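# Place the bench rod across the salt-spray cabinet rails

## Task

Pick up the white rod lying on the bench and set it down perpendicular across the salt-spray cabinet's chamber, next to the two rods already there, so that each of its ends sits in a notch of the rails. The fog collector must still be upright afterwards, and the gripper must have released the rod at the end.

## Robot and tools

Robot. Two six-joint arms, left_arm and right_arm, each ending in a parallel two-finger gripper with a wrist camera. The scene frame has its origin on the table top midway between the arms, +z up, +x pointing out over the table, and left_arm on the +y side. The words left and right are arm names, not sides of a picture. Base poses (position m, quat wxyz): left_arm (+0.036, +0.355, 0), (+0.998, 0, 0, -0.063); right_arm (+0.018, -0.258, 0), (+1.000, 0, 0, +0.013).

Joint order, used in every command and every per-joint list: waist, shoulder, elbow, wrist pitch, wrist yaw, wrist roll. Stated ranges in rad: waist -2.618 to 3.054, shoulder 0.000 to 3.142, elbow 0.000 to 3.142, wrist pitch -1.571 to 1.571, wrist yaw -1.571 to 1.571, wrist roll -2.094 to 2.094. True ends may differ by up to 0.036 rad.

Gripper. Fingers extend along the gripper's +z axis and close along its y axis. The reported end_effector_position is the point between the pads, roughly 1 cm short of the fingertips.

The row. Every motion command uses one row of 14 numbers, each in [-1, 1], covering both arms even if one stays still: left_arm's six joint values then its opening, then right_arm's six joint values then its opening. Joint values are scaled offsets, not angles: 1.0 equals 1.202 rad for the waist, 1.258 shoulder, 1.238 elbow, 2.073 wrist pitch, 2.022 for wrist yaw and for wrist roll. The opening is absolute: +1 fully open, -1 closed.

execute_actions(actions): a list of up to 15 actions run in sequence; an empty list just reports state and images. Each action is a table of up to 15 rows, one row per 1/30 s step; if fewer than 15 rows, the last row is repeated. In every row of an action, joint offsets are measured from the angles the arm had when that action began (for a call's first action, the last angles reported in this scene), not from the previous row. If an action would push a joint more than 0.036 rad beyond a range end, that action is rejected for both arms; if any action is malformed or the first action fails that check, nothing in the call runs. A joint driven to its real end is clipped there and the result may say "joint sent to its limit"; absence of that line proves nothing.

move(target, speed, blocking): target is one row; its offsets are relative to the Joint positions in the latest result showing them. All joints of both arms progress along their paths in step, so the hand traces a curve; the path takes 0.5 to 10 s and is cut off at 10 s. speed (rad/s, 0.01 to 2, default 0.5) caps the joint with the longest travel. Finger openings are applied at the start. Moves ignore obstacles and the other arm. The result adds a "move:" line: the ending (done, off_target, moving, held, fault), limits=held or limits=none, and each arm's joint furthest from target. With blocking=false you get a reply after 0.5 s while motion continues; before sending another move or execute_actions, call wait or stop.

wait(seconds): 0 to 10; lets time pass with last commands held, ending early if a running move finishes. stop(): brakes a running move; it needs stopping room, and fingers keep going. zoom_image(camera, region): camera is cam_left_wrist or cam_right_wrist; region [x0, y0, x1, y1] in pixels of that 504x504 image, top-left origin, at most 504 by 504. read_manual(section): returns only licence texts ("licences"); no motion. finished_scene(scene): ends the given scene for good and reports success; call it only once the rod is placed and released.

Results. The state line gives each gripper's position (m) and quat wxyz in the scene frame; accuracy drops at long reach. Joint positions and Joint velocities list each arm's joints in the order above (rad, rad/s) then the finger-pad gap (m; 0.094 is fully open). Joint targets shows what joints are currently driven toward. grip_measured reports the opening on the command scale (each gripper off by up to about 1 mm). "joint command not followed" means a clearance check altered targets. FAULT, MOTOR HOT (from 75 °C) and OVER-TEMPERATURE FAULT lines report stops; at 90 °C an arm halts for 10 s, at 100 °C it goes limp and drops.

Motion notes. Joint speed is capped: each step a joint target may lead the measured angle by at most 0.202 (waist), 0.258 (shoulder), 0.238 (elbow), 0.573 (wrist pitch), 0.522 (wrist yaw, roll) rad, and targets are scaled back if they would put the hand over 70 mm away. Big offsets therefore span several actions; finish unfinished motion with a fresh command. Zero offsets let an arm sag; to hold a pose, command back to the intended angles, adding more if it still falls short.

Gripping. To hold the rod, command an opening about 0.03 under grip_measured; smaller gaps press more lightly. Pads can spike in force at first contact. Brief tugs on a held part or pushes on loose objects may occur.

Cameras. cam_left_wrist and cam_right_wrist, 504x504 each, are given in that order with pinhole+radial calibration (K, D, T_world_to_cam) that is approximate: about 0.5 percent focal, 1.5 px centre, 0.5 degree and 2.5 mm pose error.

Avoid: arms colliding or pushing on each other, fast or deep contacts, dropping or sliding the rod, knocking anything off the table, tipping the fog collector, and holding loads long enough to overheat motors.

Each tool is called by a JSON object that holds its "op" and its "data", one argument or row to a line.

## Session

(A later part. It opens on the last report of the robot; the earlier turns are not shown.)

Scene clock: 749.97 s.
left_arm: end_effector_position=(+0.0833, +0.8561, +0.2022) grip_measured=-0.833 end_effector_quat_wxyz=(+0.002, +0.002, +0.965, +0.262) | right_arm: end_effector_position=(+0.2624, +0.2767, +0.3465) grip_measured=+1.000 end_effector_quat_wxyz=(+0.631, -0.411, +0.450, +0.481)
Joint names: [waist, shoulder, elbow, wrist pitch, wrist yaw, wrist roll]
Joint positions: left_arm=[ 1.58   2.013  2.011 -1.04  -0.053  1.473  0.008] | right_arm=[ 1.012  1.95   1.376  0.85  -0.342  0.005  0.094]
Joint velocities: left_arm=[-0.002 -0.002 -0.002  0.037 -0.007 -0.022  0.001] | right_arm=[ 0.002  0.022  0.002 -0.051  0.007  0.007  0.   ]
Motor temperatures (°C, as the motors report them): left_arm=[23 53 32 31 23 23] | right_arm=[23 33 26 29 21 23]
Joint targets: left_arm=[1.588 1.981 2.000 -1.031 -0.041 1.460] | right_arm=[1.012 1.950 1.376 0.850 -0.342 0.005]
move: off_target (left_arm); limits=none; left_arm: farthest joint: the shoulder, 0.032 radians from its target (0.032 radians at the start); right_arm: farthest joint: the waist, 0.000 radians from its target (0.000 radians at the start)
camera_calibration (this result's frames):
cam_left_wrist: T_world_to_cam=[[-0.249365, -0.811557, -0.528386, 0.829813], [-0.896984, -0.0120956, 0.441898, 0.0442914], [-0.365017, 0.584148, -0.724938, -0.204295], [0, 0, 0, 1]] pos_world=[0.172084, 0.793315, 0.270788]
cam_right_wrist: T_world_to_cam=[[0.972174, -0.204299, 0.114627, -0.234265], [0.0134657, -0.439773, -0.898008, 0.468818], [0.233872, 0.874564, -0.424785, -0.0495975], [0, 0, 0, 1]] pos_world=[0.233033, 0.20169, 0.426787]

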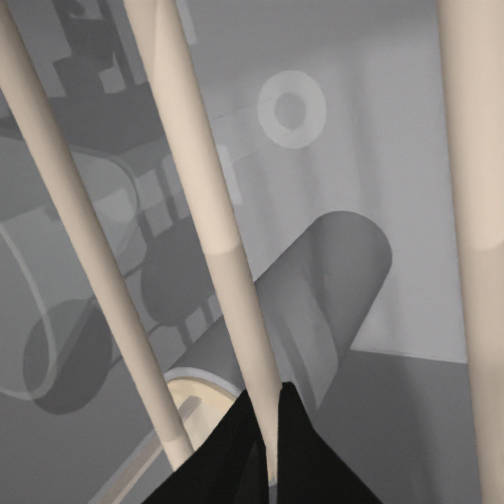

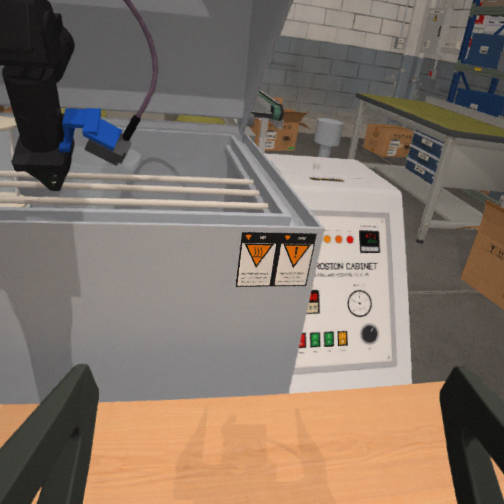

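{"op": "move", "data": {
  "target": [0.006,-0.0254,-0.014,0.007,0.006,-0.0065,-0.88,0,0,0,0,0,0,1],
  "speed": 0.03
}}

{"op": "zoom_image", "data": {
  "camera": "cam_right_wrist",
  "region": [75,160,135,210]
}}

{"op": "zoom_image", "data": {
  "camera": "cam_right_wrist",
  "region": [210,150,290,220]
}}

Scene clock: 772.60 s.
left_arm: end_effector_position=(+0.0834, +0.8566, +0.2025) grip_measured=-0.833 end_effector_quat_wxyz=(+0.003, +0.002, +0.965, +0.263) | right_arm: end_effector_position=(+0.2624, +0.2767, +0.3465) grip_measured=+1.000 end_effector_quat_wxyz=(+0.631, -0.411, +0.450, +0.481)
Joint names: [waist, shoulder, elbow, wrist pitch, wrist yaw, wrist roll]
Joint positions: left_arm=[ 1.58   2.013  2.011 -1.038 -0.053  1.473  0.008] | right_arm=[ 1.012  1.95   1.376  0.85  -0.342  0.005  0.094]
Joint velocities: left_arm=[ 0.002  0.002 -0.017  0.007  0.007  0.007 -0.001] | right_arm=[ 0.012  0.007 -0.022  0.022  0.037  0.037  0.   ]
Motor temperatures (°C, as the motors report them): left_arm=[23 54 32 31 23 23] | right_arm=[23 33 26 29 21 23]
Joint targets: left_arm=[1.588 1.981 1.994 -1.025 -0.041 1.460] | right_arm=[1.012 1.950 1.376 0.850 -0.342 0.005]
move: off_target (left_arm); limits=none; left_arm: farthest joint: the shoulder, 0.032 radians from its target (0.032 radians at the start); right_arm: farthest joint: the waist, 0.000 radians from its target (0.000 radians at the start)
camera_calibration (this result's frames):
cam_left_wrist: T_world_to_cam=[[-0.248856, -0.810437, -0.530342, 0.829768], [-0.897182, -0.0133937, 0.441458, 0.0454392], [-0.364877, 0.585673, -0.723776, -0.205904], [0, 0, 0, 1]] pos_world=[0.17213, 0.793676, 0.270973]
cam_right_wrist: T_world_to_cam=[[0.972174, -0.204299, 0.114627, -0.234265], [0.0134657, -0.439773, -0.898008, 0.468818], [0.233872, 0.874564, -0.424785, -0.0495975], [0, 0, 0, 1]] pos_world=[0.233033, 0.20169, 0.426787]

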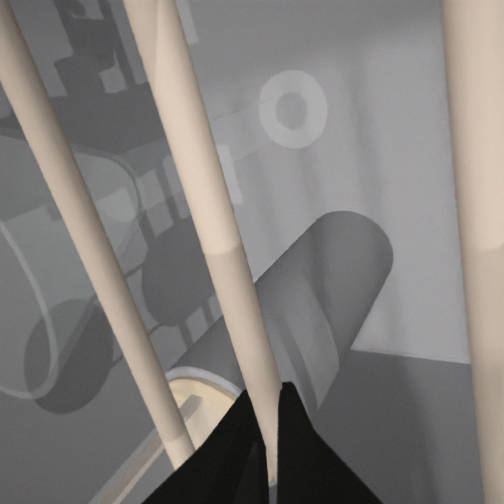

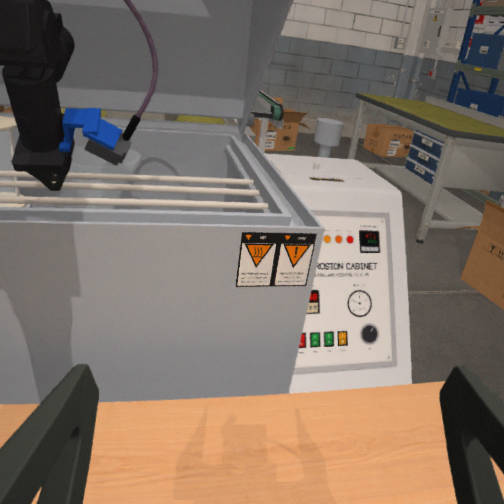

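Region (75, 160, 135, 210) of cam_right_wrist's 504x504 image, scaled by 8.400, with more detail than that image has.

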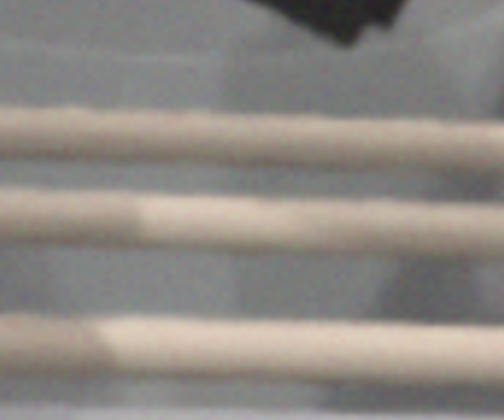

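Region (210, 150, 290, 220) of cam_right_wrist's 504x504 image, scaled by 6.300, with more detail than that image has; it fills the top 441 rows of this view, and the rest is white.

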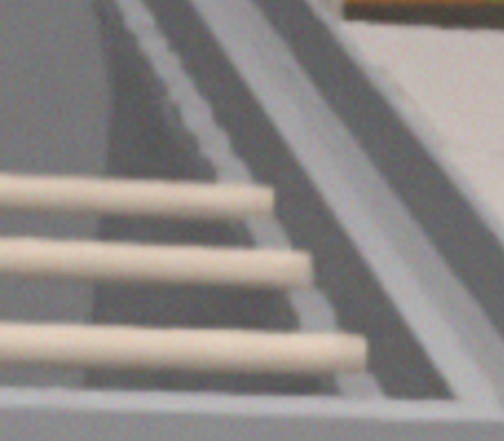

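{"op": "execute_actions", "data": {
  "actions": [
    [[0.006,-0.0254,-0.010,0.008,0.006,-0.0065,-0.86,0,0,0,0,0,0,1],[0.006,-0.0254,-0.009,0.007,0.006,-0.0065,-0.845,0,0,0,0,0,0,1],[0.006,-0.0254,-0.008,0.006,0.006,-0.0065,-0.83,0,0,0,0,0,0,1],[0.006,-0.0254,-0.008,0.006,0.006,-0.0065,-0.82,0,0,0,0,0,0,1],[0.006,-0.0254,-0.008,0.006,0.006,-0.0065,-0.81,0,0,0,0,0,0,1],[0.006,-0.0254,-0.008,0.006,0.006,-0.0065,-0.80,0,0,0,0,0,0,1],[0.006,-0.0254,-0.008,0.006,0.006,-0.0065,-0.79,0,0,0,0,0,0,1],[0.006,-0.0254,-0.008,0.006,0.006,-0.0065,-0.77,0,0,0,0,0,0,1],[0.006,-0.0254,-0.008,0.006,0.006,-0.0065,-0.75,0,0,0,0,0,0,1],[0.006,-0.0254,-0.008,0.006,0.006,-0.0065,-0.72,0,0,0,0,0,0,1],[0.006,-0.0254,-0.008,0.006,0.006,-0.0065,-0.69,0,0,0,0,0,0,1],[0.006,-0.0254,-0.008,0.006,0.006,-0.0065,-0.66,0,0,0,0,0,0,1],[0.006,-0.0254,-0.008,0.006,0.006,-0.0065,-0.63,0,0,0,0,0,0,1],[0.006,-0.0254,-0.008,0.006,0.006,-0.0065,-0.60,0,0,0,0,0,0,1],[0.006,-0.0254,-0.008,0.006,0.006,-0.0065,-0.58,0,0,0,0,0,0,1]]
  ]
}}

{"op": "zoom_image", "data": {
  "camera": "cam_right_wrist",
  "region": [75,160,135,210]
}}

{"op": "zoom_image", "data": {
  "camera": "cam_right_wrist",
  "region": [210,150,290,220]
}}

{"op": "zoom_image", "data": {
  "camera": "cam_right_wrist",
  "region": [0,160,50,210]
}}

Scene clock: 783.43 s.
left_arm: end_effector_position=(+0.0836, +0.8585, +0.2036) grip_measured=-0.593 end_effector_quat_wxyz=(+0.003, +0.001, +0.964, +0.268) | right_arm: end_effector_position=(+0.2624, +0.2767, +0.3465) grip_measured=+1.000 end_effector_quat_wxyz=(+0.631, -0.411, +0.450, +0.481)
Joint names: [waist, shoulder, elbow, wrist pitch, wrist yaw, wrist roll]
Joint positions: left_arm=[ 1.58   2.013  2.011 -1.029 -0.053  1.472  0.019] | right_arm=[ 1.012  1.95   1.376  0.85  -0.342  0.005  0.094]
Joint velocities: left_arm=[-0.002  0.007  0.007  0.037 -0.037 -0.007  0.023] | right_arm=[-0.002 -0.032 -0.012  0.022 -0.051  0.022  0.   ]
Motor temperatures (°C, as the motors report them): left_arm=[23 54 32 31 23 23] | right_arm=[23 33 26 29 21 23]
Joint targets: left_arm=[1.588 1.981 2.001 -1.025 -0.041 1.460] | right_arm=[1.012 1.950 1.376 0.850 -0.342 0.005]
camera_calibration (this result's frames):
cam_left_wrist: T_world_to_cam=[[-0.247576, -0.805948, -0.537731, 0.829464], [-0.897791, -0.0178211, 0.440061, 0.0493051], [-0.364249, 0.591718, -0.719161, -0.212295], [0, 0, 0, 1]] pos_world=[0.172292, 0.795002, 0.271657]
cam_right_wrist: T_world_to_cam=[[0.972174, -0.204299, 0.114627, -0.234265], [0.0134657, -0.439773, -0.898008, 0.468818], [0.233872, 0.874564, -0.424785, -0.0495975], [0, 0, 0, 1]] pos_world=[0.233033, 0.20169, 0.426787]

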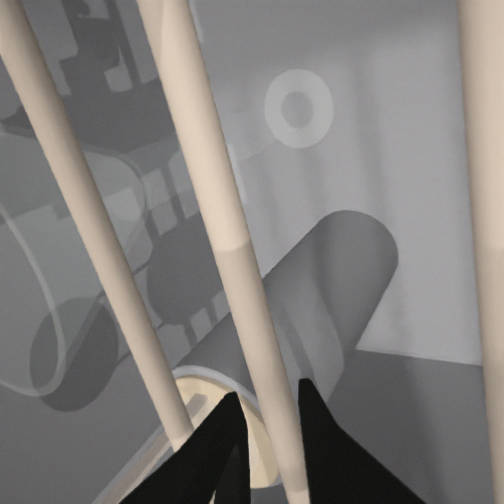

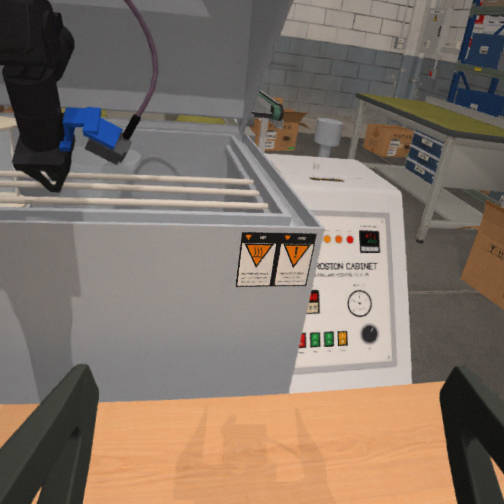

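Region (75, 160, 135, 210) of cam_right_wrist's 504x504 image, scaled by 8.400, with more detail than that image has.

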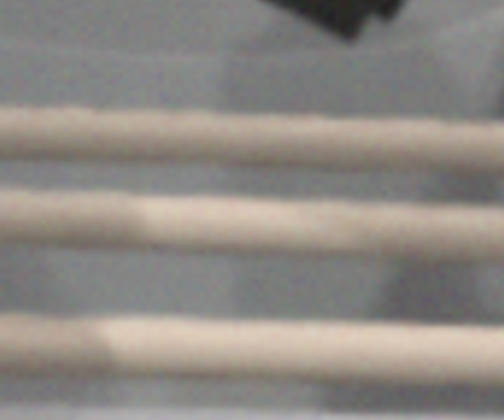

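Region (210, 150, 290, 220) of cam_right_wrist's 504x504 image, scaled by 6.300, with more detail than that image has; it fills the top 441 rows of this view, and the rest is white.

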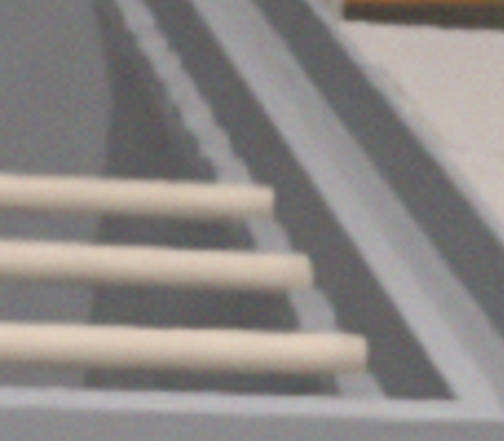

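Region (0, 160, 50, 210) of cam_right_wrist's 504x504 image, scaled by 10.080, with more detail than that image has.

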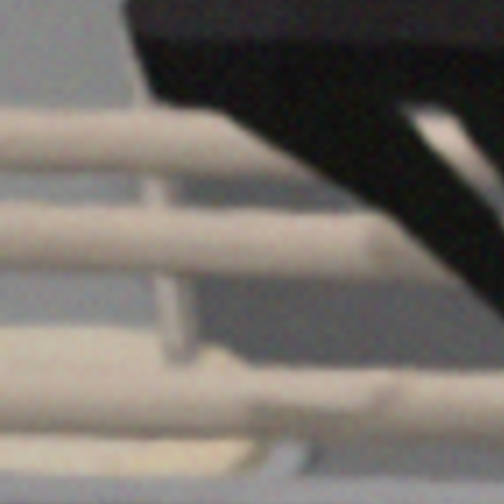

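{"op": "execute_actions", "data": {
  "actions": []
}}

Scene clock: 798.13 s.
left_arm: end_effector_position=(+0.0836, +0.8588, +0.2038) grip_measured=-0.582 end_effector_quat_wxyz=(+0.003, +0.001, +0.963, +0.268) | right_arm: end_effector_position=(+0.2624, +0.2767, +0.3465) grip_measured=+1.000 end_effector_quat_wxyz=(+0.631, -0.411, +0.450, +0.481)
Joint names: [waist, shoulder, elbow, wrist pitch, wrist yaw, wrist roll]
Joint positions: left_arm=[ 1.58   2.013  2.011 -1.027 -0.053  1.472  0.02 ] | right_arm=[ 1.012  1.95   1.376  0.85  -0.342  0.005  0.094]
Joint velocities: left_arm=[-0.007 -0.017  0.012 -0.11  -0.007 -0.007 -0.001] | right_arm=[ 0.002  0.012  0.002 -0.037 -0.037  0.066  0.   ]
Motor temperatures (°C, as the motors report them): left_arm=[23 55 32 31 23 23] | right_arm=[23 33 26 29 21 23]
Joint targets: left_arm=[1.588 1.981 2.001 -1.025 -0.041 1.460] | right_arm=[1.012 1.950 1.376 0.850 -0.342 0.005]
camera_calibration (this result's frames):
cam_left_wrist: T_world_to_cam=[[-0.247481, -0.805132, -0.538995, 0.829387], [-0.897869, -0.0184879, 0.439875, 0.049876], [-0.364122, 0.592808, -0.718327, -0.213449], [0, 0, 0, 1]] pos_world=[0.172318, 0.795222, 0.271771]
cam_right_wrist: T_world_to_cam=[[0.972174, -0.204299, 0.114627, -0.234265], [0.0134657, -0.439773, -0.898008, 0.468818], [0.233872, 0.874564, -0.424785, -0.0495975], [0, 0, 0, 1]] pos_world=[0.233033, 0.20169, 0.426787]

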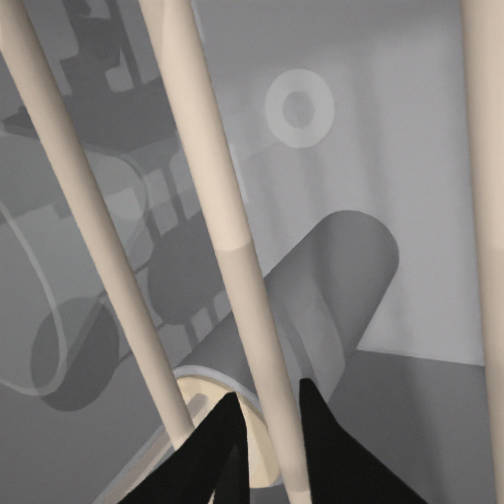

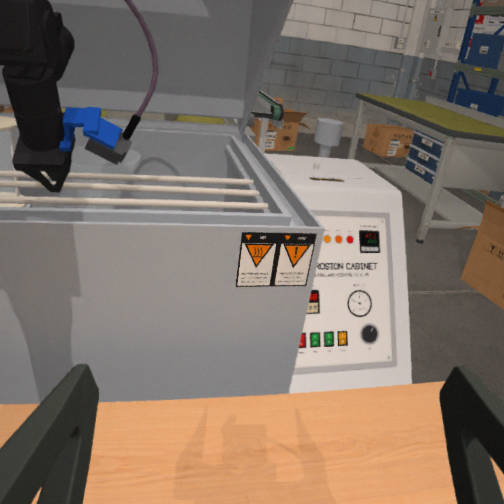

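{"op": "move", "data": {
  "target": [0.006,-0.08,0.1,-0.087,0,0,-0.45, 0,0,0,0,0,0,1],
  "speed": 0.2
}}

Scene clock: 807.33 s.
left_arm: end_effector_position=(+0.0803, +0.8304, +0.2592) grip_measured=-0.452 end_effector_quat_wxyz=(+0.005, +0.001, +0.960, +0.281) | right_arm: end_effector_position=(+0.2624, +0.2767, +0.3465) grip_measured=+1.000 end_effector_quat_wxyz=(+0.631, -0.411, +0.450, +0.481)
Joint names: [waist, shoulder, elbow, wrist pitch, wrist yaw, wrist roll]
Joint positions: left_arm=[ 1.58   1.934  2.115 -1.184 -0.053  1.472  0.026] | right_arm=[ 1.012  1.95   1.376  0.85  -0.342  0.005  0.094]
Joint velocities: left_arm=[-0.002  0.002 -0.002 -0.007 -0.007  0.007 -0.001] | right_arm=[ 0.007 -0.007 -0.012  0.007 -0.037  0.007  0.   ]
Motor temperatures (°C, as the motors report them): left_arm=[23 55 32 31 23 23] | right_arm=[23 33 26 29 21 23]
Joint targets: left_arm=[1.588 1.913 2.135 -1.208 -0.053 1.472] | right_arm=[1.012 1.950 1.376 0.850 -0.342 0.005]
move: off_target (left_arm); limits=none; left_arm: farthest joint: the wrist pitch, 0.023 radians from its target (0.180 radians at the start); right_arm: farthest joint: the waist, 0.000 radians from its target (0.000 radians at the start)
camera_calibration (this result's frames):
cam_left_wrist: T_world_to_cam=[[-0.245782, -0.790544, -0.56092, 0.829019], [-0.899222, -0.0301106, 0.436455, 0.0326481], [-0.361927, 0.611665, -0.703474, -0.177692], [0, 0, 0, 1]] pos_world=[0.168805, 0.765047, 0.325763]
cam_right_wrist: T_world_to_cam=[[0.972174, -0.204299, 0.114627, -0.234265], [0.0134657, -0.439773, -0.898008, 0.468818], [0.233872, 0.874564, -0.424785, -0.0495975], [0, 0, 0, 1]] pos_world=[0.233033, 0.20169, 0.426787]

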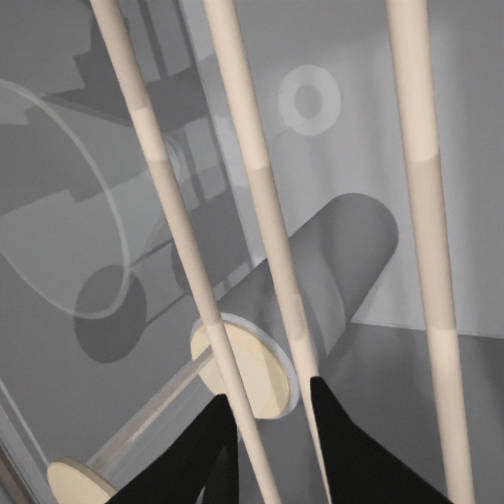

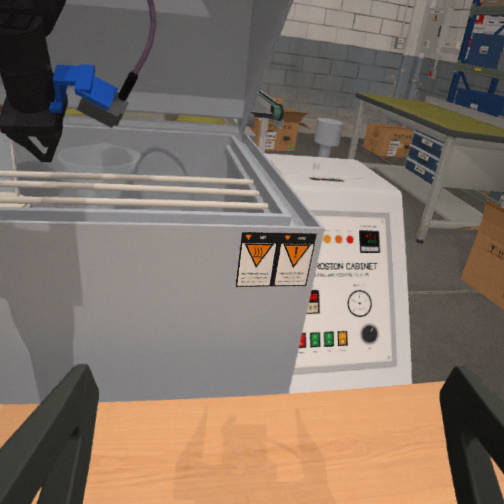

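{"op": "move", "data": {
  "target": [0.31,-0.33,-0.11,-0.005,0.019,-0.725,-0.45, 0,0,0,0,0,0,1],
  "speed": 0.7
}}

Scene clock: 824.33 s.
left_arm: end_effector_position=(-0.0668, +0.7329, +0.3779) grip_measured=-0.452 end_effector_quat_wxyz=(-0.238, +0.720, -0.561, -0.331) | right_arm: end_effector_position=(+0.2624, +0.2767, +0.3465) grip_measured=+1.000 end_effector_quat_wxyz=(+0.631, -0.411, +0.450, +0.481)
Joint names: [waist, shoulder, elbow, wrist pitch, wrist yaw, wrist roll]
Joint positions: left_arm=[ 1.946  1.542  1.995 -1.183 -0.026  0.016  0.026] | right_arm=[ 1.012  1.95   1.376  0.85  -0.342  0.005  0.094]
Joint velocities: left_arm=[-0.002 -0.002  0.002  0.037  0.037 -0.095  0.   ] | right_arm=[ 0.002 -0.002  0.007  0.007 -0.037  0.022  0.   ]
Motor temperatures (°C, as the motors report them): left_arm=[23 52 33 31 23 23] | right_arm=[23 33 26 29 21 23]
Joint targets: left_arm=[1.953 1.519 1.979 -1.194 -0.015 0.006] | right_arm=[1.012 1.950 1.376 0.850 -0.342 0.005]
move: off_target (left_arm); limits=none; left_arm: farthest joint: the shoulder, 0.023 radians from its target (0.415 radians at the start); right_arm: farthest joint: the waist, 0.000 radians from its target (0.000 radians at the start)
camera_calibration (this result's frames):
cam_left_wrist: T_world_to_cam=[[0.963222, 0.1182, -0.241312, 0.0763112], [0.0125678, -0.916889, -0.398945, 0.872125], [-0.268411, 0.38124, -0.884653, 0.155815], [0, 0, 0, 1]] pos_world=[-0.0426428, 0.731219, 0.504188]
cam_right_wrist: T_world_to_cam=[[0.972174, -0.204299, 0.114627, -0.234265], [0.0134657, -0.439773, -0.898008, 0.468818], [0.233872, 0.874564, -0.424785, -0.0495975], [0, 0, 0, 1]] pos_world=[0.233033, 0.20169, 0.426787]

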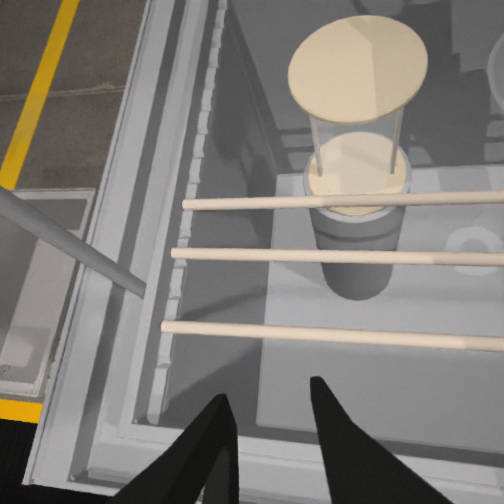

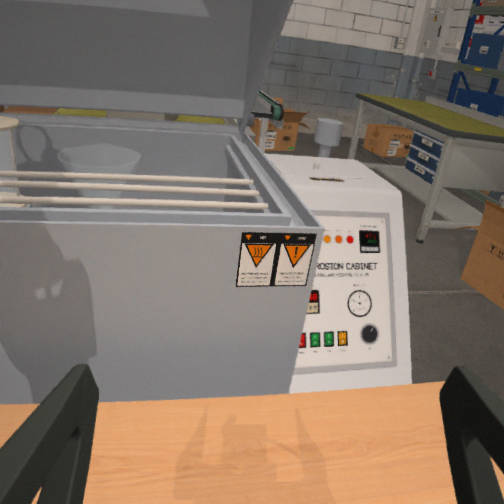

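{"op": "zoom_image", "data": {
  "camera": "cam_left_wrist",
  "region": [130,170,250,350]
}}

{"op": "zoom_image", "data": {
  "camera": "cam_right_wrist",
  "region": [210,150,290,220]
}}

Region (130, 170, 250, 350) of cam_left_wrist's 504x504 image, scaled by 2.800, with more detail than that image has.

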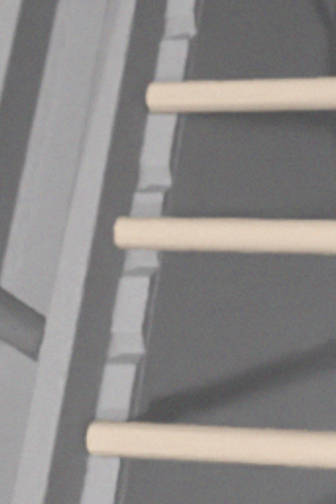

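Region (210, 150, 290, 220) of cam_right_wrist's 504x504 image, scaled by 6.300, with more detail than that image has; it fills the top 441 rows of this view, and the rest is white.

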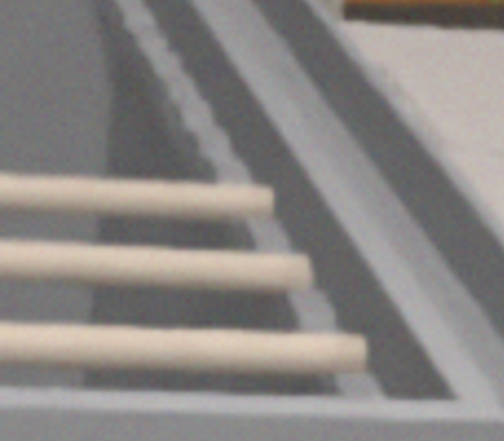

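{"op": "move", "data": {
  "target": [0.025,0.416,0.238,-0.037,0,0.858,-0.36, 0,0,0,0,0,0,1],
  "speed": 0.8
}}

Scene clock: 885.43 s.
left_arm: end_effector_position=(-0.1037, +0.8335, +0.2503) grip_measured=-0.362 end_effector_quat_wxyz=(-0.072, -0.049, +0.962, +0.260) | right_arm: end_effector_position=(+0.2624, +0.2767, +0.3465) grip_measured=+1.000 end_effector_quat_wxyz=(+0.631, -0.411, +0.450, +0.481)
Joint names: [waist, shoulder, elbow, wrist pitch, wrist yaw, wrist roll]
Joint positions: left_arm=[ 1.968  2.052  2.263 -1.235 -0.026  1.748  0.03 ] | right_arm=[ 1.012  1.95   1.376  0.85  -0.342  0.005  0.094]
Joint velocities: left_arm=[ 0.022  0.002  0.007 -0.007 -0.081 -0.081  0.   ] | right_arm=[ 0.002 -0.022 -0.002 -0.081 -0.022 -0.037  0.   ]
Motor temperatures (°C, as the motors report them): left_arm=[23 45 31 32 23 23] | right_arm=[23 34 26 29 21 23]
Joint targets: left_arm=[1.976 2.066 2.289 -1.260 -0.026 1.751] | right_arm=[1.012 1.950 1.376 0.850 -0.342 0.005]
move: off_target (left_arm); limits=none; left_arm: farthest joint: the elbow, 0.026 radians from its target (0.295 radians at the start); right_arm: farthest joint: the waist, 0.000 radians from its target (0.000 radians at the start)
camera_calibration (this result's frames):
cam_left_wrist: T_world_to_cam=[[-0.196091, -0.843434, -0.500167, 0.815233], [-0.828938, -0.129906, 0.544046, -0.0652822], [-0.523842, 0.52129, -0.673681, -0.201384], [0, 0, 0, 1]] pos_world=[0.000251478, 0.784094, 0.307601]
cam_right_wrist: T_world_to_cam=[[0.972174, -0.204299, 0.114627, -0.234265], [0.0134657, -0.439773, -0.898008, 0.468818], [0.233872, 0.874564, -0.424785, -0.0495975], [0, 0, 0, 1]] pos_world=[0.233033, 0.20169, 0.426787]

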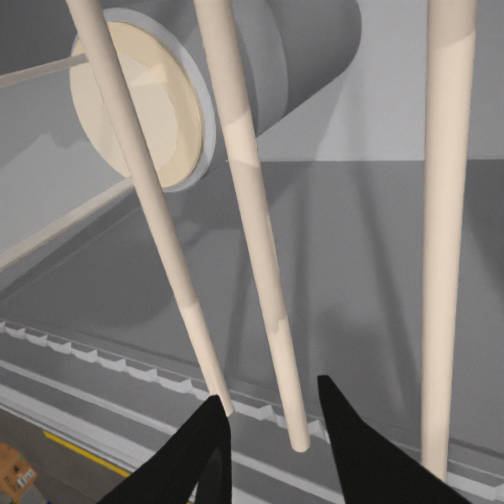

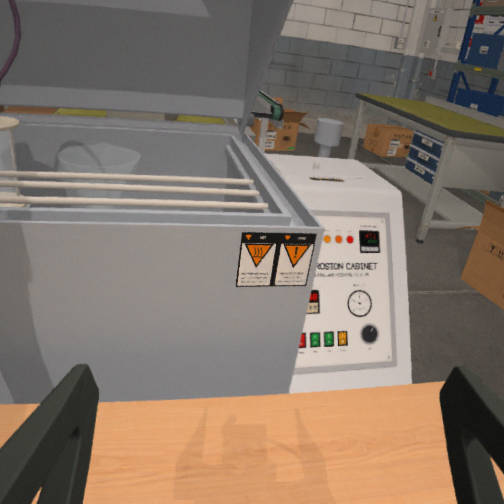

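{"op": "move", "data": {
  "target": [0.006,0.062,-0.1,0.088,0,0,-0.36, 0,0,0,0,0,0,1],
  "speed": 0.15
}}

Scene clock: 896.30 s.
left_arm: end_effector_position=(-0.1122, +0.8641, +0.2029) grip_measured=-0.362 end_effector_quat_wxyz=(-0.074, -0.049, +0.960, +0.265) | right_arm: end_effector_position=(+0.2624, +0.2767, +0.3465) grip_measured=+1.000 end_effector_quat_wxyz=(+0.631, -0.411, +0.450, +0.481)
Joint names: [waist, shoulder, elbow, wrist pitch, wrist yaw, wrist roll]
Joint positions: left_arm=[ 1.968  2.114  2.152 -1.053 -0.026  1.749  0.03 ] | right_arm=[ 1.012  1.95   1.376  0.85  -0.342  0.005  0.094]
Joint velocities: left_arm=[ 0.012 -0.002 -0.002  0.007 -0.022 -0.007  0.001] | right_arm=[ 0.002  0.012 -0.002  0.037 -0.037 -0.051  0.   ]
Motor temperatures (°C, as the motors report them): left_arm=[23 47 32 32 23 23] | right_arm=[23 34 26 29 21 23]
Joint targets: left_arm=[1.975 2.130 2.140 -1.053 -0.026 1.748] | right_arm=[1.012 1.950 1.376 0.850 -0.342 0.005]
move: done; limits=none; left_arm: farthest joint: the shoulder, 0.016 radians from its target (0.078 radians at the start); right_arm: farthest joint: the waist, 0.000 radians from its target (0.000 radians at the start)
camera_calibration (this result's frames):
cam_left_wrist: T_world_to_cam=[[-0.197801, -0.838588, -0.507588, 0.81282], [-0.827428, -0.134806, 0.545151, -0.0384446], [-0.525583, 0.527824, -0.667206, -0.260836], [0, 0, 0, 1]] pos_world=[-0.00812454, 0.814114, 0.259505]
cam_right_wrist: T_world_to_cam=[[0.972174, -0.204299, 0.114627, -0.234265], [0.0134657, -0.439773, -0.898008, 0.468818], [0.233872, 0.874564, -0.424785, -0.0495975], [0, 0, 0, 1]] pos_world=[0.233033, 0.20169, 0.426787]

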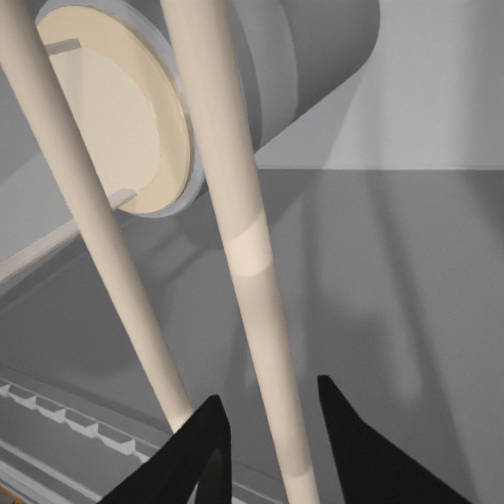

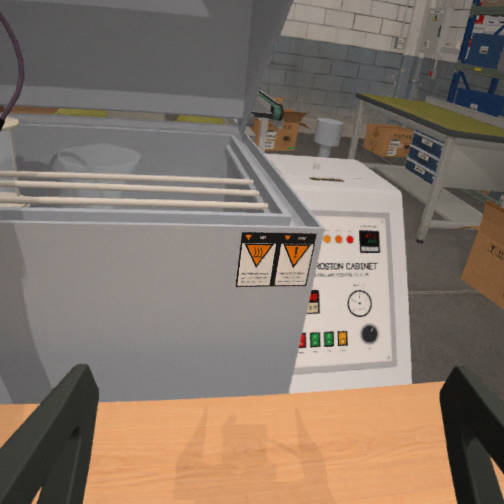

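{"op": "move", "data": {
  "target": [0.006,0.0127,-0.021,-0.0145,0,0,-0.36, 0,0,0,0,0,0,1],
  "speed": 0.05
}}

Scene clock: 923.90 s.
left_arm: end_effector_position=(-0.1114, +0.8612, +0.1974) grip_measured=-0.362 end_effector_quat_wxyz=(-0.072, -0.049, +0.963, +0.256) | right_arm: end_effector_position=(+0.2624, +0.2767, +0.3465) grip_measured=+1.000 end_effector_quat_wxyz=(+0.631, -0.411, +0.450, +0.481)
Joint names: [waist, shoulder, elbow, wrist pitch, wrist yaw, wrist roll]
Joint positions: left_arm=[ 1.968  2.114  2.139 -1.058 -0.026  1.749  0.03 ] | right_arm=[ 1.012  1.95   1.376  0.85  -0.342  0.005  0.094]
Joint velocities: left_arm=[ 0.002  0.012  0.007  0.007 -0.007  0.007 -0.   ] | right_arm=[ 0.002  0.012 -0.002 -0.051  0.007  0.007  0.   ]
Motor temperatures (°C, as the motors report them): left_arm=[23 49 32 31 23 23] | right_arm=[23 34 26 29 21 23]
Joint targets: left_arm=[1.975 2.130 2.126 -1.083 -0.026 1.749] | right_arm=[1.012 1.950 1.376 0.850 -0.342 0.005]
move: off_target (left_arm); limits=none; left_arm: farthest joint: the wrist pitch, 0.025 radians from its target (0.031 radians at the start); right_arm: farthest joint: the waist, 0.000 radians from its target (0.000 radians at the start)
camera_calibration (this result's frames):
cam_left_wrist: T_world_to_cam=[[-0.195341, -0.847419, -0.493684, 0.812883], [-0.830103, -0.125205, 0.543372, -0.0433747], [-0.522276, 0.515951, -0.678987, -0.249641], [0, 0, 0, 1]] pos_world=[-0.00759805, 0.812224, 0.255372]
cam_right_wrist: T_world_to_cam=[[0.972174, -0.204299, 0.114627, -0.234265], [0.0134657, -0.439773, -0.898008, 0.468818], [0.233872, 0.874564, -0.424785, -0.0495975], [0, 0, 0, 1]] pos_world=[0.233033, 0.20169, 0.426787]

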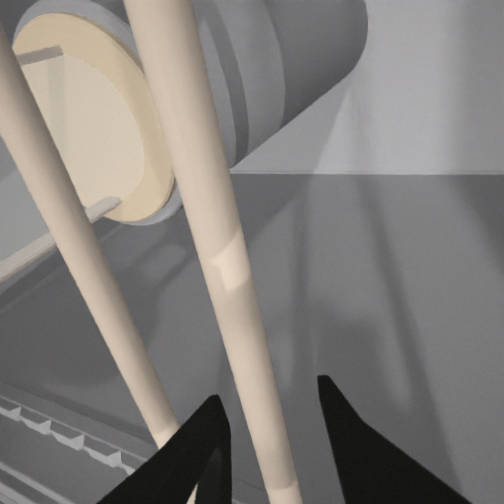

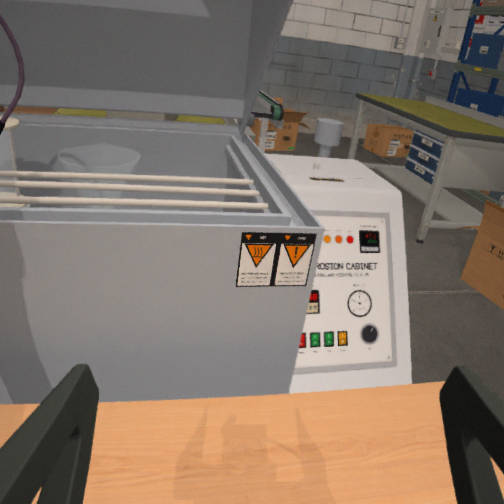

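{"op": "move", "data": {
  "target": [0.006,0.0127,-0.0105,-0.0217,0,0,-0.36, 0,0,0,0,0,0,1],
  "speed": 0.05
}}

Scene clock: 929.90 s.
left_arm: end_effector_position=(-0.1103, +0.8573, +0.1951) grip_measured=-0.362 end_effector_quat_wxyz=(-0.070, -0.049, +0.965, +0.247) | right_arm: end_effector_position=(+0.2624, +0.2767, +0.3465) grip_measured=+1.000 end_effector_quat_wxyz=(+0.631, -0.411, +0.450, +0.481)
Joint names: [waist, shoulder, elbow, wrist pitch, wrist yaw, wrist roll]
Joint positions: left_arm=[ 1.968  2.114  2.139 -1.077 -0.026  1.749  0.03 ] | right_arm=[ 1.012  1.95   1.376  0.85  -0.342  0.005  0.094]
Joint velocities: left_arm=[-0.012 -0.012 -0.002 -0.007 -0.095 -0.007 -0.001] | right_arm=[-0.002 -0.007 -0.012  0.007 -0.007  0.051  0.   ]
Motor temperatures (°C, as the motors report them): left_arm=[23 49 32 31 23 23] | right_arm=[23 34 26 29 21 23]
Joint targets: left_arm=[1.975 2.130 2.126 -1.103 -0.026 1.749] | right_arm=[1.012 1.950 1.376 0.850 -0.342 0.005]
move: off_target (left_arm); limits=none; left_arm: farthest joint: the wrist pitch, 0.026 radians from its target (0.045 radians at the start); right_arm: farthest joint: the waist, 0.000 radians from its target (0.000 radians at the start)
camera_calibration (this result's frames):
cam_left_wrist: T_world_to_cam=[[-0.1929, -0.856179, -0.479319, 0.813639], [-0.832823, -0.115439, 0.541368, -0.0499756], [-0.51884, 0.503618, -0.690778, -0.23542], [0, 0, 0, 1]] pos_world=[-0.00681516, 0.809413, 0.254425]
cam_right_wrist: T_world_to_cam=[[0.972174, -0.204299, 0.114627, -0.234265], [0.0134657, -0.439773, -0.898008, 0.468818], [0.233872, 0.874564, -0.424785, -0.0495975], [0, 0, 0, 1]] pos_world=[0.233033, 0.20169, 0.426787]

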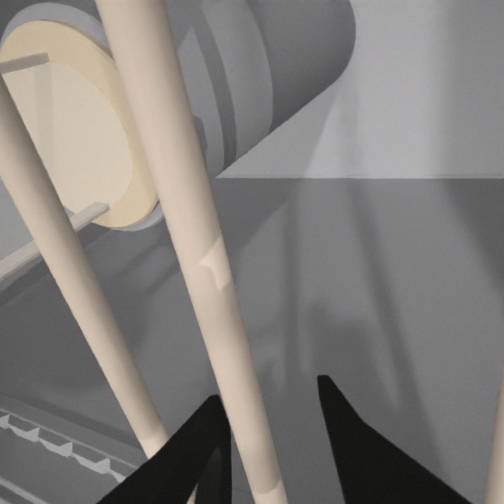

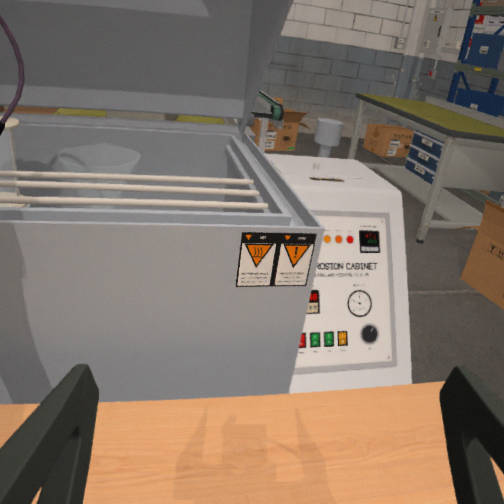

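{"op": "execute_actions", "data": {
  "actions": [
    [[0.006,0.0127,-0.0105,-0.0125,0,0,-0.38,0,0,0,0,0,0,1],[0.006,0.0127,-0.0105,-0.0125,0,0,-0.40,0,0,0,0,0,0,1],[0.006,0.0127,-0.0105,-0.0125,0,0,-0.42,0,0,0,0,0,0,1],[0.006,0.0127,-0.0105,-0.0125,0,0,-0.44,0,0,0,0,0,0,1],[0.006,0.0127,-0.0105,-0.0125,0,0,-0.46,0,0,0,0,0,0,1],[0.006,0.0127,-0.0105,-0.0125,0,0,-0.48,0,0,0,0,0,0,1],[0.006,0.0127,-0.0105,-0.0125,0,0,-0.50,0,0,0,0,0,0,1],[0.006,0.0127,-0.0105,-0.0125,0,0,-0.52,0,0,0,0,0,0,1],[0.006,0.0127,-0.0105,-0.0125,0,0,-0.54,0,0,0,0,0,0,1],[0.006,0.0127,-0.0105,-0.0125,0,0,-0.56,0,0,0,0,0,0,1],[0.006,0.0127,-0.0105,-0.0125,0,0,-0.58,0,0,0,0,0,0,1],[0.006,0.0127,-0.0105,-0.0125,0,0,-0.60,0,0,0,0,0,0,1],[0.006,0.0127,-0.0105,-0.0125,0,0,-0.61,0,0,0,0,0,0,1],[0.006,0.0127,-0.0105,-0.0125,0,0,-0.62,0,0,0,0,0,0,1],[0.006,0.0127,-0.0105,-0.0125,0,0,-0.62,0,0,0,0,0,0,1]]
  ]
}}

Scene clock: 940.70 s.
left_arm: end_effector_position=(-0.1103, +0.8572, +0.1950) grip_measured=-0.617 end_effector_quat_wxyz=(-0.070, -0.049, +0.965, +0.247) | right_arm: end_effector_position=(+0.2624, +0.2767, +0.3465) grip_measured=+1.000 end_effector_quat_wxyz=(+0.631, -0.411, +0.450, +0.481)
Joint names: [waist, shoulder, elbow, wrist pitch, wrist yaw, wrist roll]
Joint positions: left_arm=[ 1.968  2.114  2.139 -1.077 -0.026  1.749  0.018] | right_arm=[ 1.012  1.95   1.376  0.85  -0.342  0.005  0.094]
Joint velocities: left_arm=[-0.007  0.017  0.002 -0.007 -0.037 -0.022 -0.001] | right_arm=[-0.017 -0.002  0.007 -0.007 -0.007 -0.007  0.   ]
Motor temperatures (°C, as the motors report them): left_arm=[23 49 31 31 23 23] | right_arm=[23 34 26 29 21 23]
Joint targets: left_arm=[1.975 2.130 2.126 -1.103 -0.026 1.749] | right_arm=[1.012 1.950 1.376 0.850 -0.342 0.005]
camera_calibration (this result's frames):
cam_left_wrist: T_world_to_cam=[[-0.192851, -0.856355, -0.479024, 0.813651], [-0.832879, -0.11524, 0.541325, -0.0501092], [-0.518769, 0.503364, -0.691016, -0.235129], [0, 0, 0, 1]] pos_world=[-0.00679914, 0.809356, 0.254406]
cam_right_wrist: T_world_to_cam=[[0.972174, -0.204299, 0.114627, -0.234265], [0.0134657, -0.439773, -0.898008, 0.468818], [0.233872, 0.874564, -0.424785, -0.0495975], [0, 0, 0, 1]] pos_world=[0.233033, 0.20169, 0.426787]

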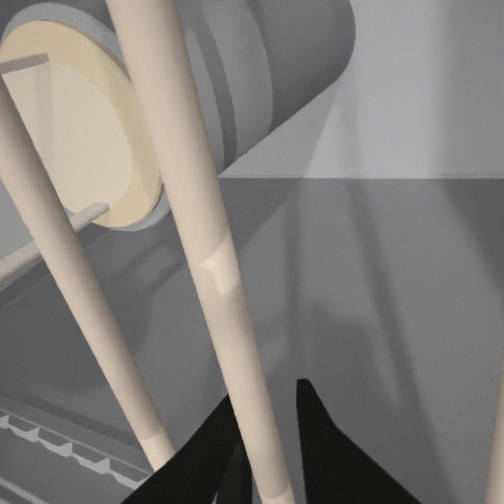

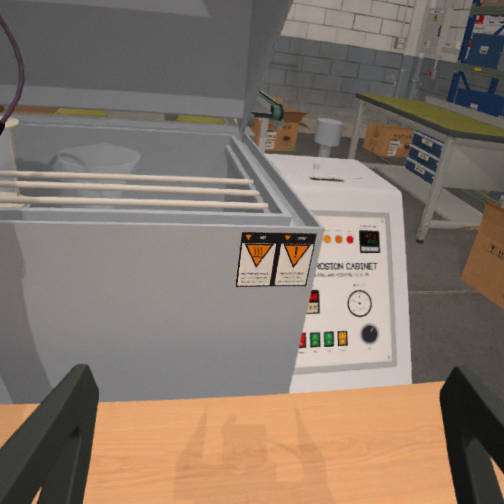

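{"op": "execute_actions", "data": {
  "actions": [
    [[0.006,0.0127,-0.0105,-0.0125,0,0,-0.63,0,0,0,0,0,0,1],[0.006,0.0127,-0.0105,-0.0125,0,0,-0.64,0,0,0,0,0,0,1],[0.006,0.0127,-0.0105,-0.0125,0,0,-0.65,0,0,0,0,0,0,1],[0.006,0.0127,-0.0105,-0.0125,0,0,-0.66,0,0,0,0,0,0,1],[0.006,0.0127,-0.0105,-0.0125,0,0,-0.67,0,0,0,0,0,0,1],[0.006,0.0127,-0.0105,-0.0125,0,0,-0.68,0,0,0,0,0,0,1],[0.006,0.0127,-0.0105,-0.0125,0,0,-0.69,0,0,0,0,0,0,1],[0.006,0.0127,-0.0105,-0.0125,0,0,-0.70,0,0,0,0,0,0,1],[0.006,0.0127,-0.0105,-0.0125,0,0,-0.71,0,0,0,0,0,0,1],[0.006,0.0127,-0.0105,-0.0125,0,0,-0.72,0,0,0,0,0,0,1]]
  ]
}}

{"op": "zoom_image", "data": {
  "camera": "cam_right_wrist",
  "region": [0,150,300,230]
}}

Scene clock: 950.33 s.
left_arm: end_effector_position=(-0.1103, +0.8572, +0.1950) grip_measured=-0.718 end_effector_quat_wxyz=(-0.070, -0.049, +0.965, +0.247) | right_arm: end_effector_position=(+0.2624, +0.2767, +0.3465) grip_measured=+1.000 end_effector_quat_wxyz=(+0.631, -0.411, +0.450, +0.481)
Joint names: [waist, shoulder, elbow, wrist pitch, wrist yaw, wrist roll]
Joint positions: left_arm=[ 1.968  2.114  2.139 -1.077 -0.026  1.749  0.013] | right_arm=[ 1.012  1.95   1.376  0.85  -0.342  0.005  0.094]
Joint velocities: left_arm=[ 0.032  0.012 -0.002  0.007  0.007 -0.037 -0.001] | right_arm=[ 0.002 -0.007 -0.002 -0.007 -0.007  0.037  0.   ]
Motor temperatures (°C, as the motors report them): left_arm=[23 49 31 30 23 23] | right_arm=[23 34 26 29 21 23]
Joint targets: left_arm=[1.975 2.130 2.126 -1.103 -0.026 1.749] | right_arm=[1.012 1.950 1.376 0.850 -0.342 0.005]
camera_calibration (this result's frames):
cam_left_wrist: T_world_to_cam=[[-0.192851, -0.856355, -0.479024, 0.813651], [-0.832879, -0.11524, 0.541325, -0.0501092], [-0.518769, 0.503364, -0.691016, -0.235129], [0, 0, 0, 1]] pos_world=[-0.00679914, 0.809356, 0.254406]
cam_right_wrist: T_world_to_cam=[[0.972174, -0.204299, 0.114627, -0.234265], [0.0134657, -0.439773, -0.898008, 0.468818], [0.233872, 0.874564, -0.424785, -0.0495975], [0, 0, 0, 1]] pos_world=[0.233033, 0.20169, 0.426787]

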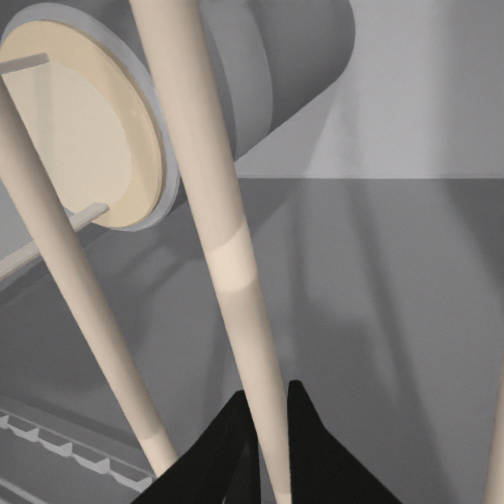

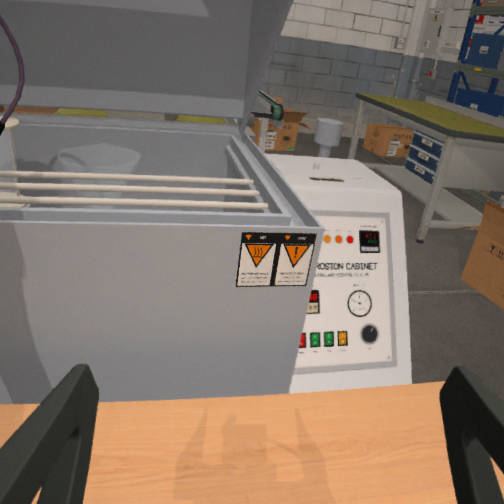

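Region (0, 150, 300, 230) of cam_right_wrist's 504x504 image, scaled by 1.680, with more detail than that image has; it fills the top 134 rows of this view, and the rest is white.

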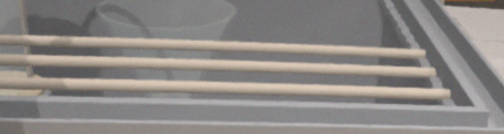

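{"op": "zoom_image", "data": {
  "camera": "cam_right_wrist",
  "region": [0,160,80,220]
}}

{"op": "zoom_image", "data": {
  "camera": "cam_right_wrist",
  "region": [210,150,290,220]
}}

Region (0, 160, 80, 220) of cam_right_wrist's 504x504 image, scaled by 6.300, with more detail than that image has; it fills the top 378 rows of this view, and the rest is white.

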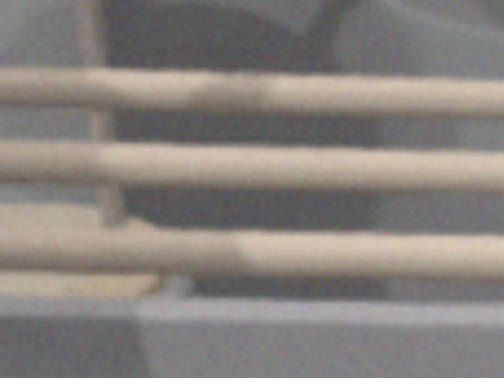

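Region (210, 150, 290, 220) of cam_right_wrist's 504x504 image, scaled by 6.300, with more detail than that image has; it fills the top 441 rows of this view, and the rest is white.

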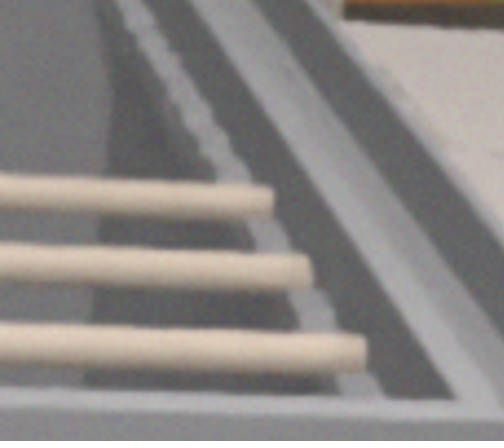

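{"op": "execute_actions", "data": {
  "actions": [
    [[0.006,0.0127,-0.0105,-0.0125,0,0,-0.70,0,0,0,0,0,0,1],[0.006,0.0127,-0.0105,-0.0125,0,0,-0.68,0,0,0,0,0,0,1],[0.006,0.0127,-0.0105,-0.0125,0,0,-0.66,0,0,0,0,0,0,1],[0.006,0.0127,-0.0105,-0.0125,0,0,-0.64,0,0,0,0,0,0,1],[0.006,0.0127,-0.0105,-0.0125,0,0,-0.62,0,0,0,0,0,0,1],[0.006,0.0127,-0.0105,-0.0125,0,0,-0.60,0,0,0,0,0,0,1],[0.006,0.0127,-0.0105,-0.0125,0,0,-0.57,0,0,0,0,0,0,1],[0.006,0.0127,-0.0105,-0.0125,0,0,-0.54,0,0,0,0,0,0,1],[0.006,0.0127,-0.0105,-0.0125,0,0,-0.51,0,0,0,0,0,0,1],[0.006,0.0127,-0.0105,-0.0125,0,0,-0.48,0,0,0,0,0,0,1],[0.006,0.0127,-0.0105,-0.0125,0,0,-0.45,0,0,0,0,0,0,1]]
  ]
}}

Scene clock: 965.23 s.
left_arm: end_effector_position=(-0.1103, +0.8572, +0.1950) grip_measured=-0.452 end_effector_quat_wxyz=(-0.070, -0.049, +0.965, +0.247) | right_arm: end_effector_position=(+0.2624, +0.2767, +0.3465) grip_measured=+1.000 end_effector_quat_wxyz=(+0.631, -0.411, +0.450, +0.481)
Joint names: [waist, shoulder, elbow, wrist pitch, wrist yaw, wrist roll]
Joint positions: left_arm=[ 1.968  2.114  2.139 -1.077 -0.026  1.749  0.026] | right_arm=[ 1.012  1.95   1.376  0.85  -0.342  0.005  0.094]
Joint velocities: left_arm=[ 0.012 -0.017  0.007  0.007  0.066  0.007  0.   ] | right_arm=[-0.002  0.012 -0.007 -0.022 -0.022  0.022  0.   ]
Motor temperatures (°C, as the motors report them): left_arm=[23 50 31 30 23 23] | right_arm=[23 34 26 29 21 23]
Joint targets: left_arm=[1.975 2.130 2.126 -1.103 -0.026 1.749] | right_arm=[1.012 1.950 1.376 0.850 -0.342 0.005]
camera_calibration (this result's frames):
cam_left_wrist: T_world_to_cam=[[-0.192802, -0.856531, -0.478729, 0.813664], [-0.832934, -0.115041, 0.541282, -0.0502427], [-0.518699, 0.50311, -0.691254, -0.234838], [0, 0, 0, 1]] pos_world=[-0.00678311, 0.809298, 0.254387]
cam_right_wrist: T_world_to_cam=[[0.972174, -0.204299, 0.114627, -0.234265], [0.0134657, -0.439773, -0.898008, 0.468818], [0.233872, 0.874564, -0.424785, -0.0495975], [0, 0, 0, 1]] pos_world=[0.233033, 0.20169, 0.426787]

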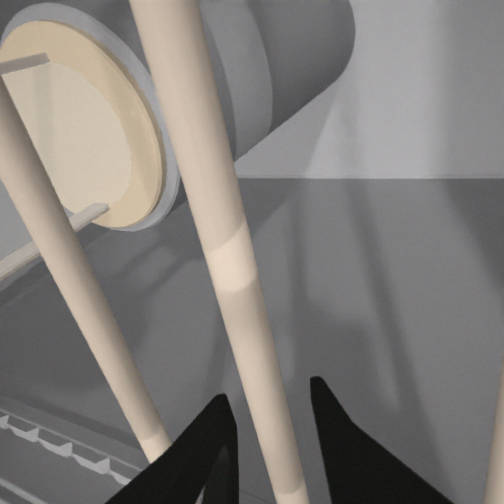

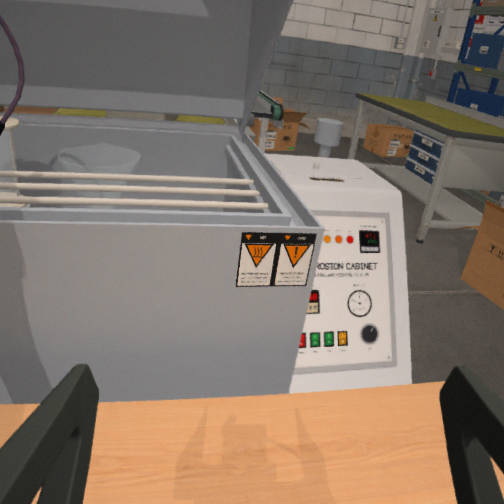

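{"op": "move", "data": {
  "target": [0.006,-0.075,0.118,-0.087,0,0,-0.45, 0,0,0,0,0,0,1],
  "speed": 0.2
}}

Scene clock: 973.27 s.
left_arm: end_effector_position=(-0.1035, +0.8329, +0.2577) grip_measured=-0.452 end_effector_quat_wxyz=(-0.074, -0.049, +0.959, +0.269) | right_arm: end_effector_position=(+0.2624, +0.2767, +0.3465) grip_measured=+1.000 end_effector_quat_wxyz=(+0.631, -0.411, +0.450, +0.481)
Joint names: [waist, shoulder, elbow, wrist pitch, wrist yaw, wrist roll]
Joint positions: left_arm=[ 1.968  2.04   2.266 -1.232 -0.026  1.749  0.026] | right_arm=[ 1.012  1.95   1.376  0.85  -0.342  0.005  0.094]
Joint velocities: left_arm=[-0.007  0.007  0.002 -0.081  0.037  0.066 -0.   ] | right_arm=[-0.002  0.022  0.012 -0.022  0.066 -0.007  0.   ]
Motor temperatures (°C, as the motors report them): left_arm=[23 50 31 30 23 23] | right_arm=[23 34 26 29 21 23]
Joint targets: left_arm=[1.975 2.020 2.285 -1.258 -0.026 1.749] | right_arm=[1.012 1.950 1.376 0.850 -0.342 0.005]
move: off_target (left_arm); limits=none; left_arm: farthest joint: the wrist pitch, 0.026 radians from its target (0.180 radians at the start); right_arm: farthest joint: the waist, 0.000 radians from its target (0.000 radians at the start)
camera_calibration (this result's frames):
cam_left_wrist: T_world_to_cam=[[-0.199056, -0.83408, -0.514477, 0.81408], [-0.826088, -0.139618, 0.545972, -0.0613976], [-0.527215, 0.533682, -0.661232, -0.209825], [0, 0, 0, 1]] pos_world=[0.000704978, 0.782416, 0.313604]
cam_right_wrist: T_world_to_cam=[[0.972174, -0.204299, 0.114627, -0.234265], [0.0134657, -0.439773, -0.898008, 0.468818], [0.233872, 0.874564, -0.424785, -0.0495975], [0, 0, 0, 1]] pos_world=[0.233033, 0.20169, 0.426787]

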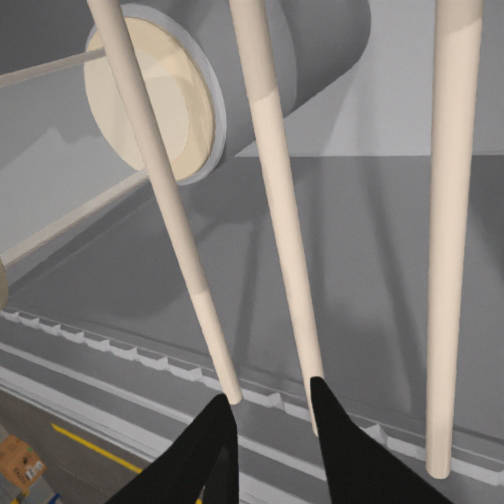

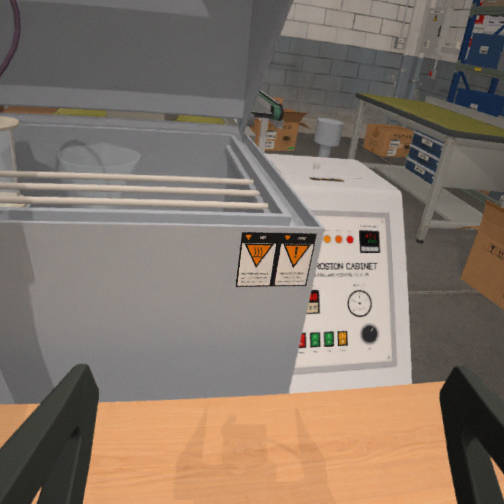

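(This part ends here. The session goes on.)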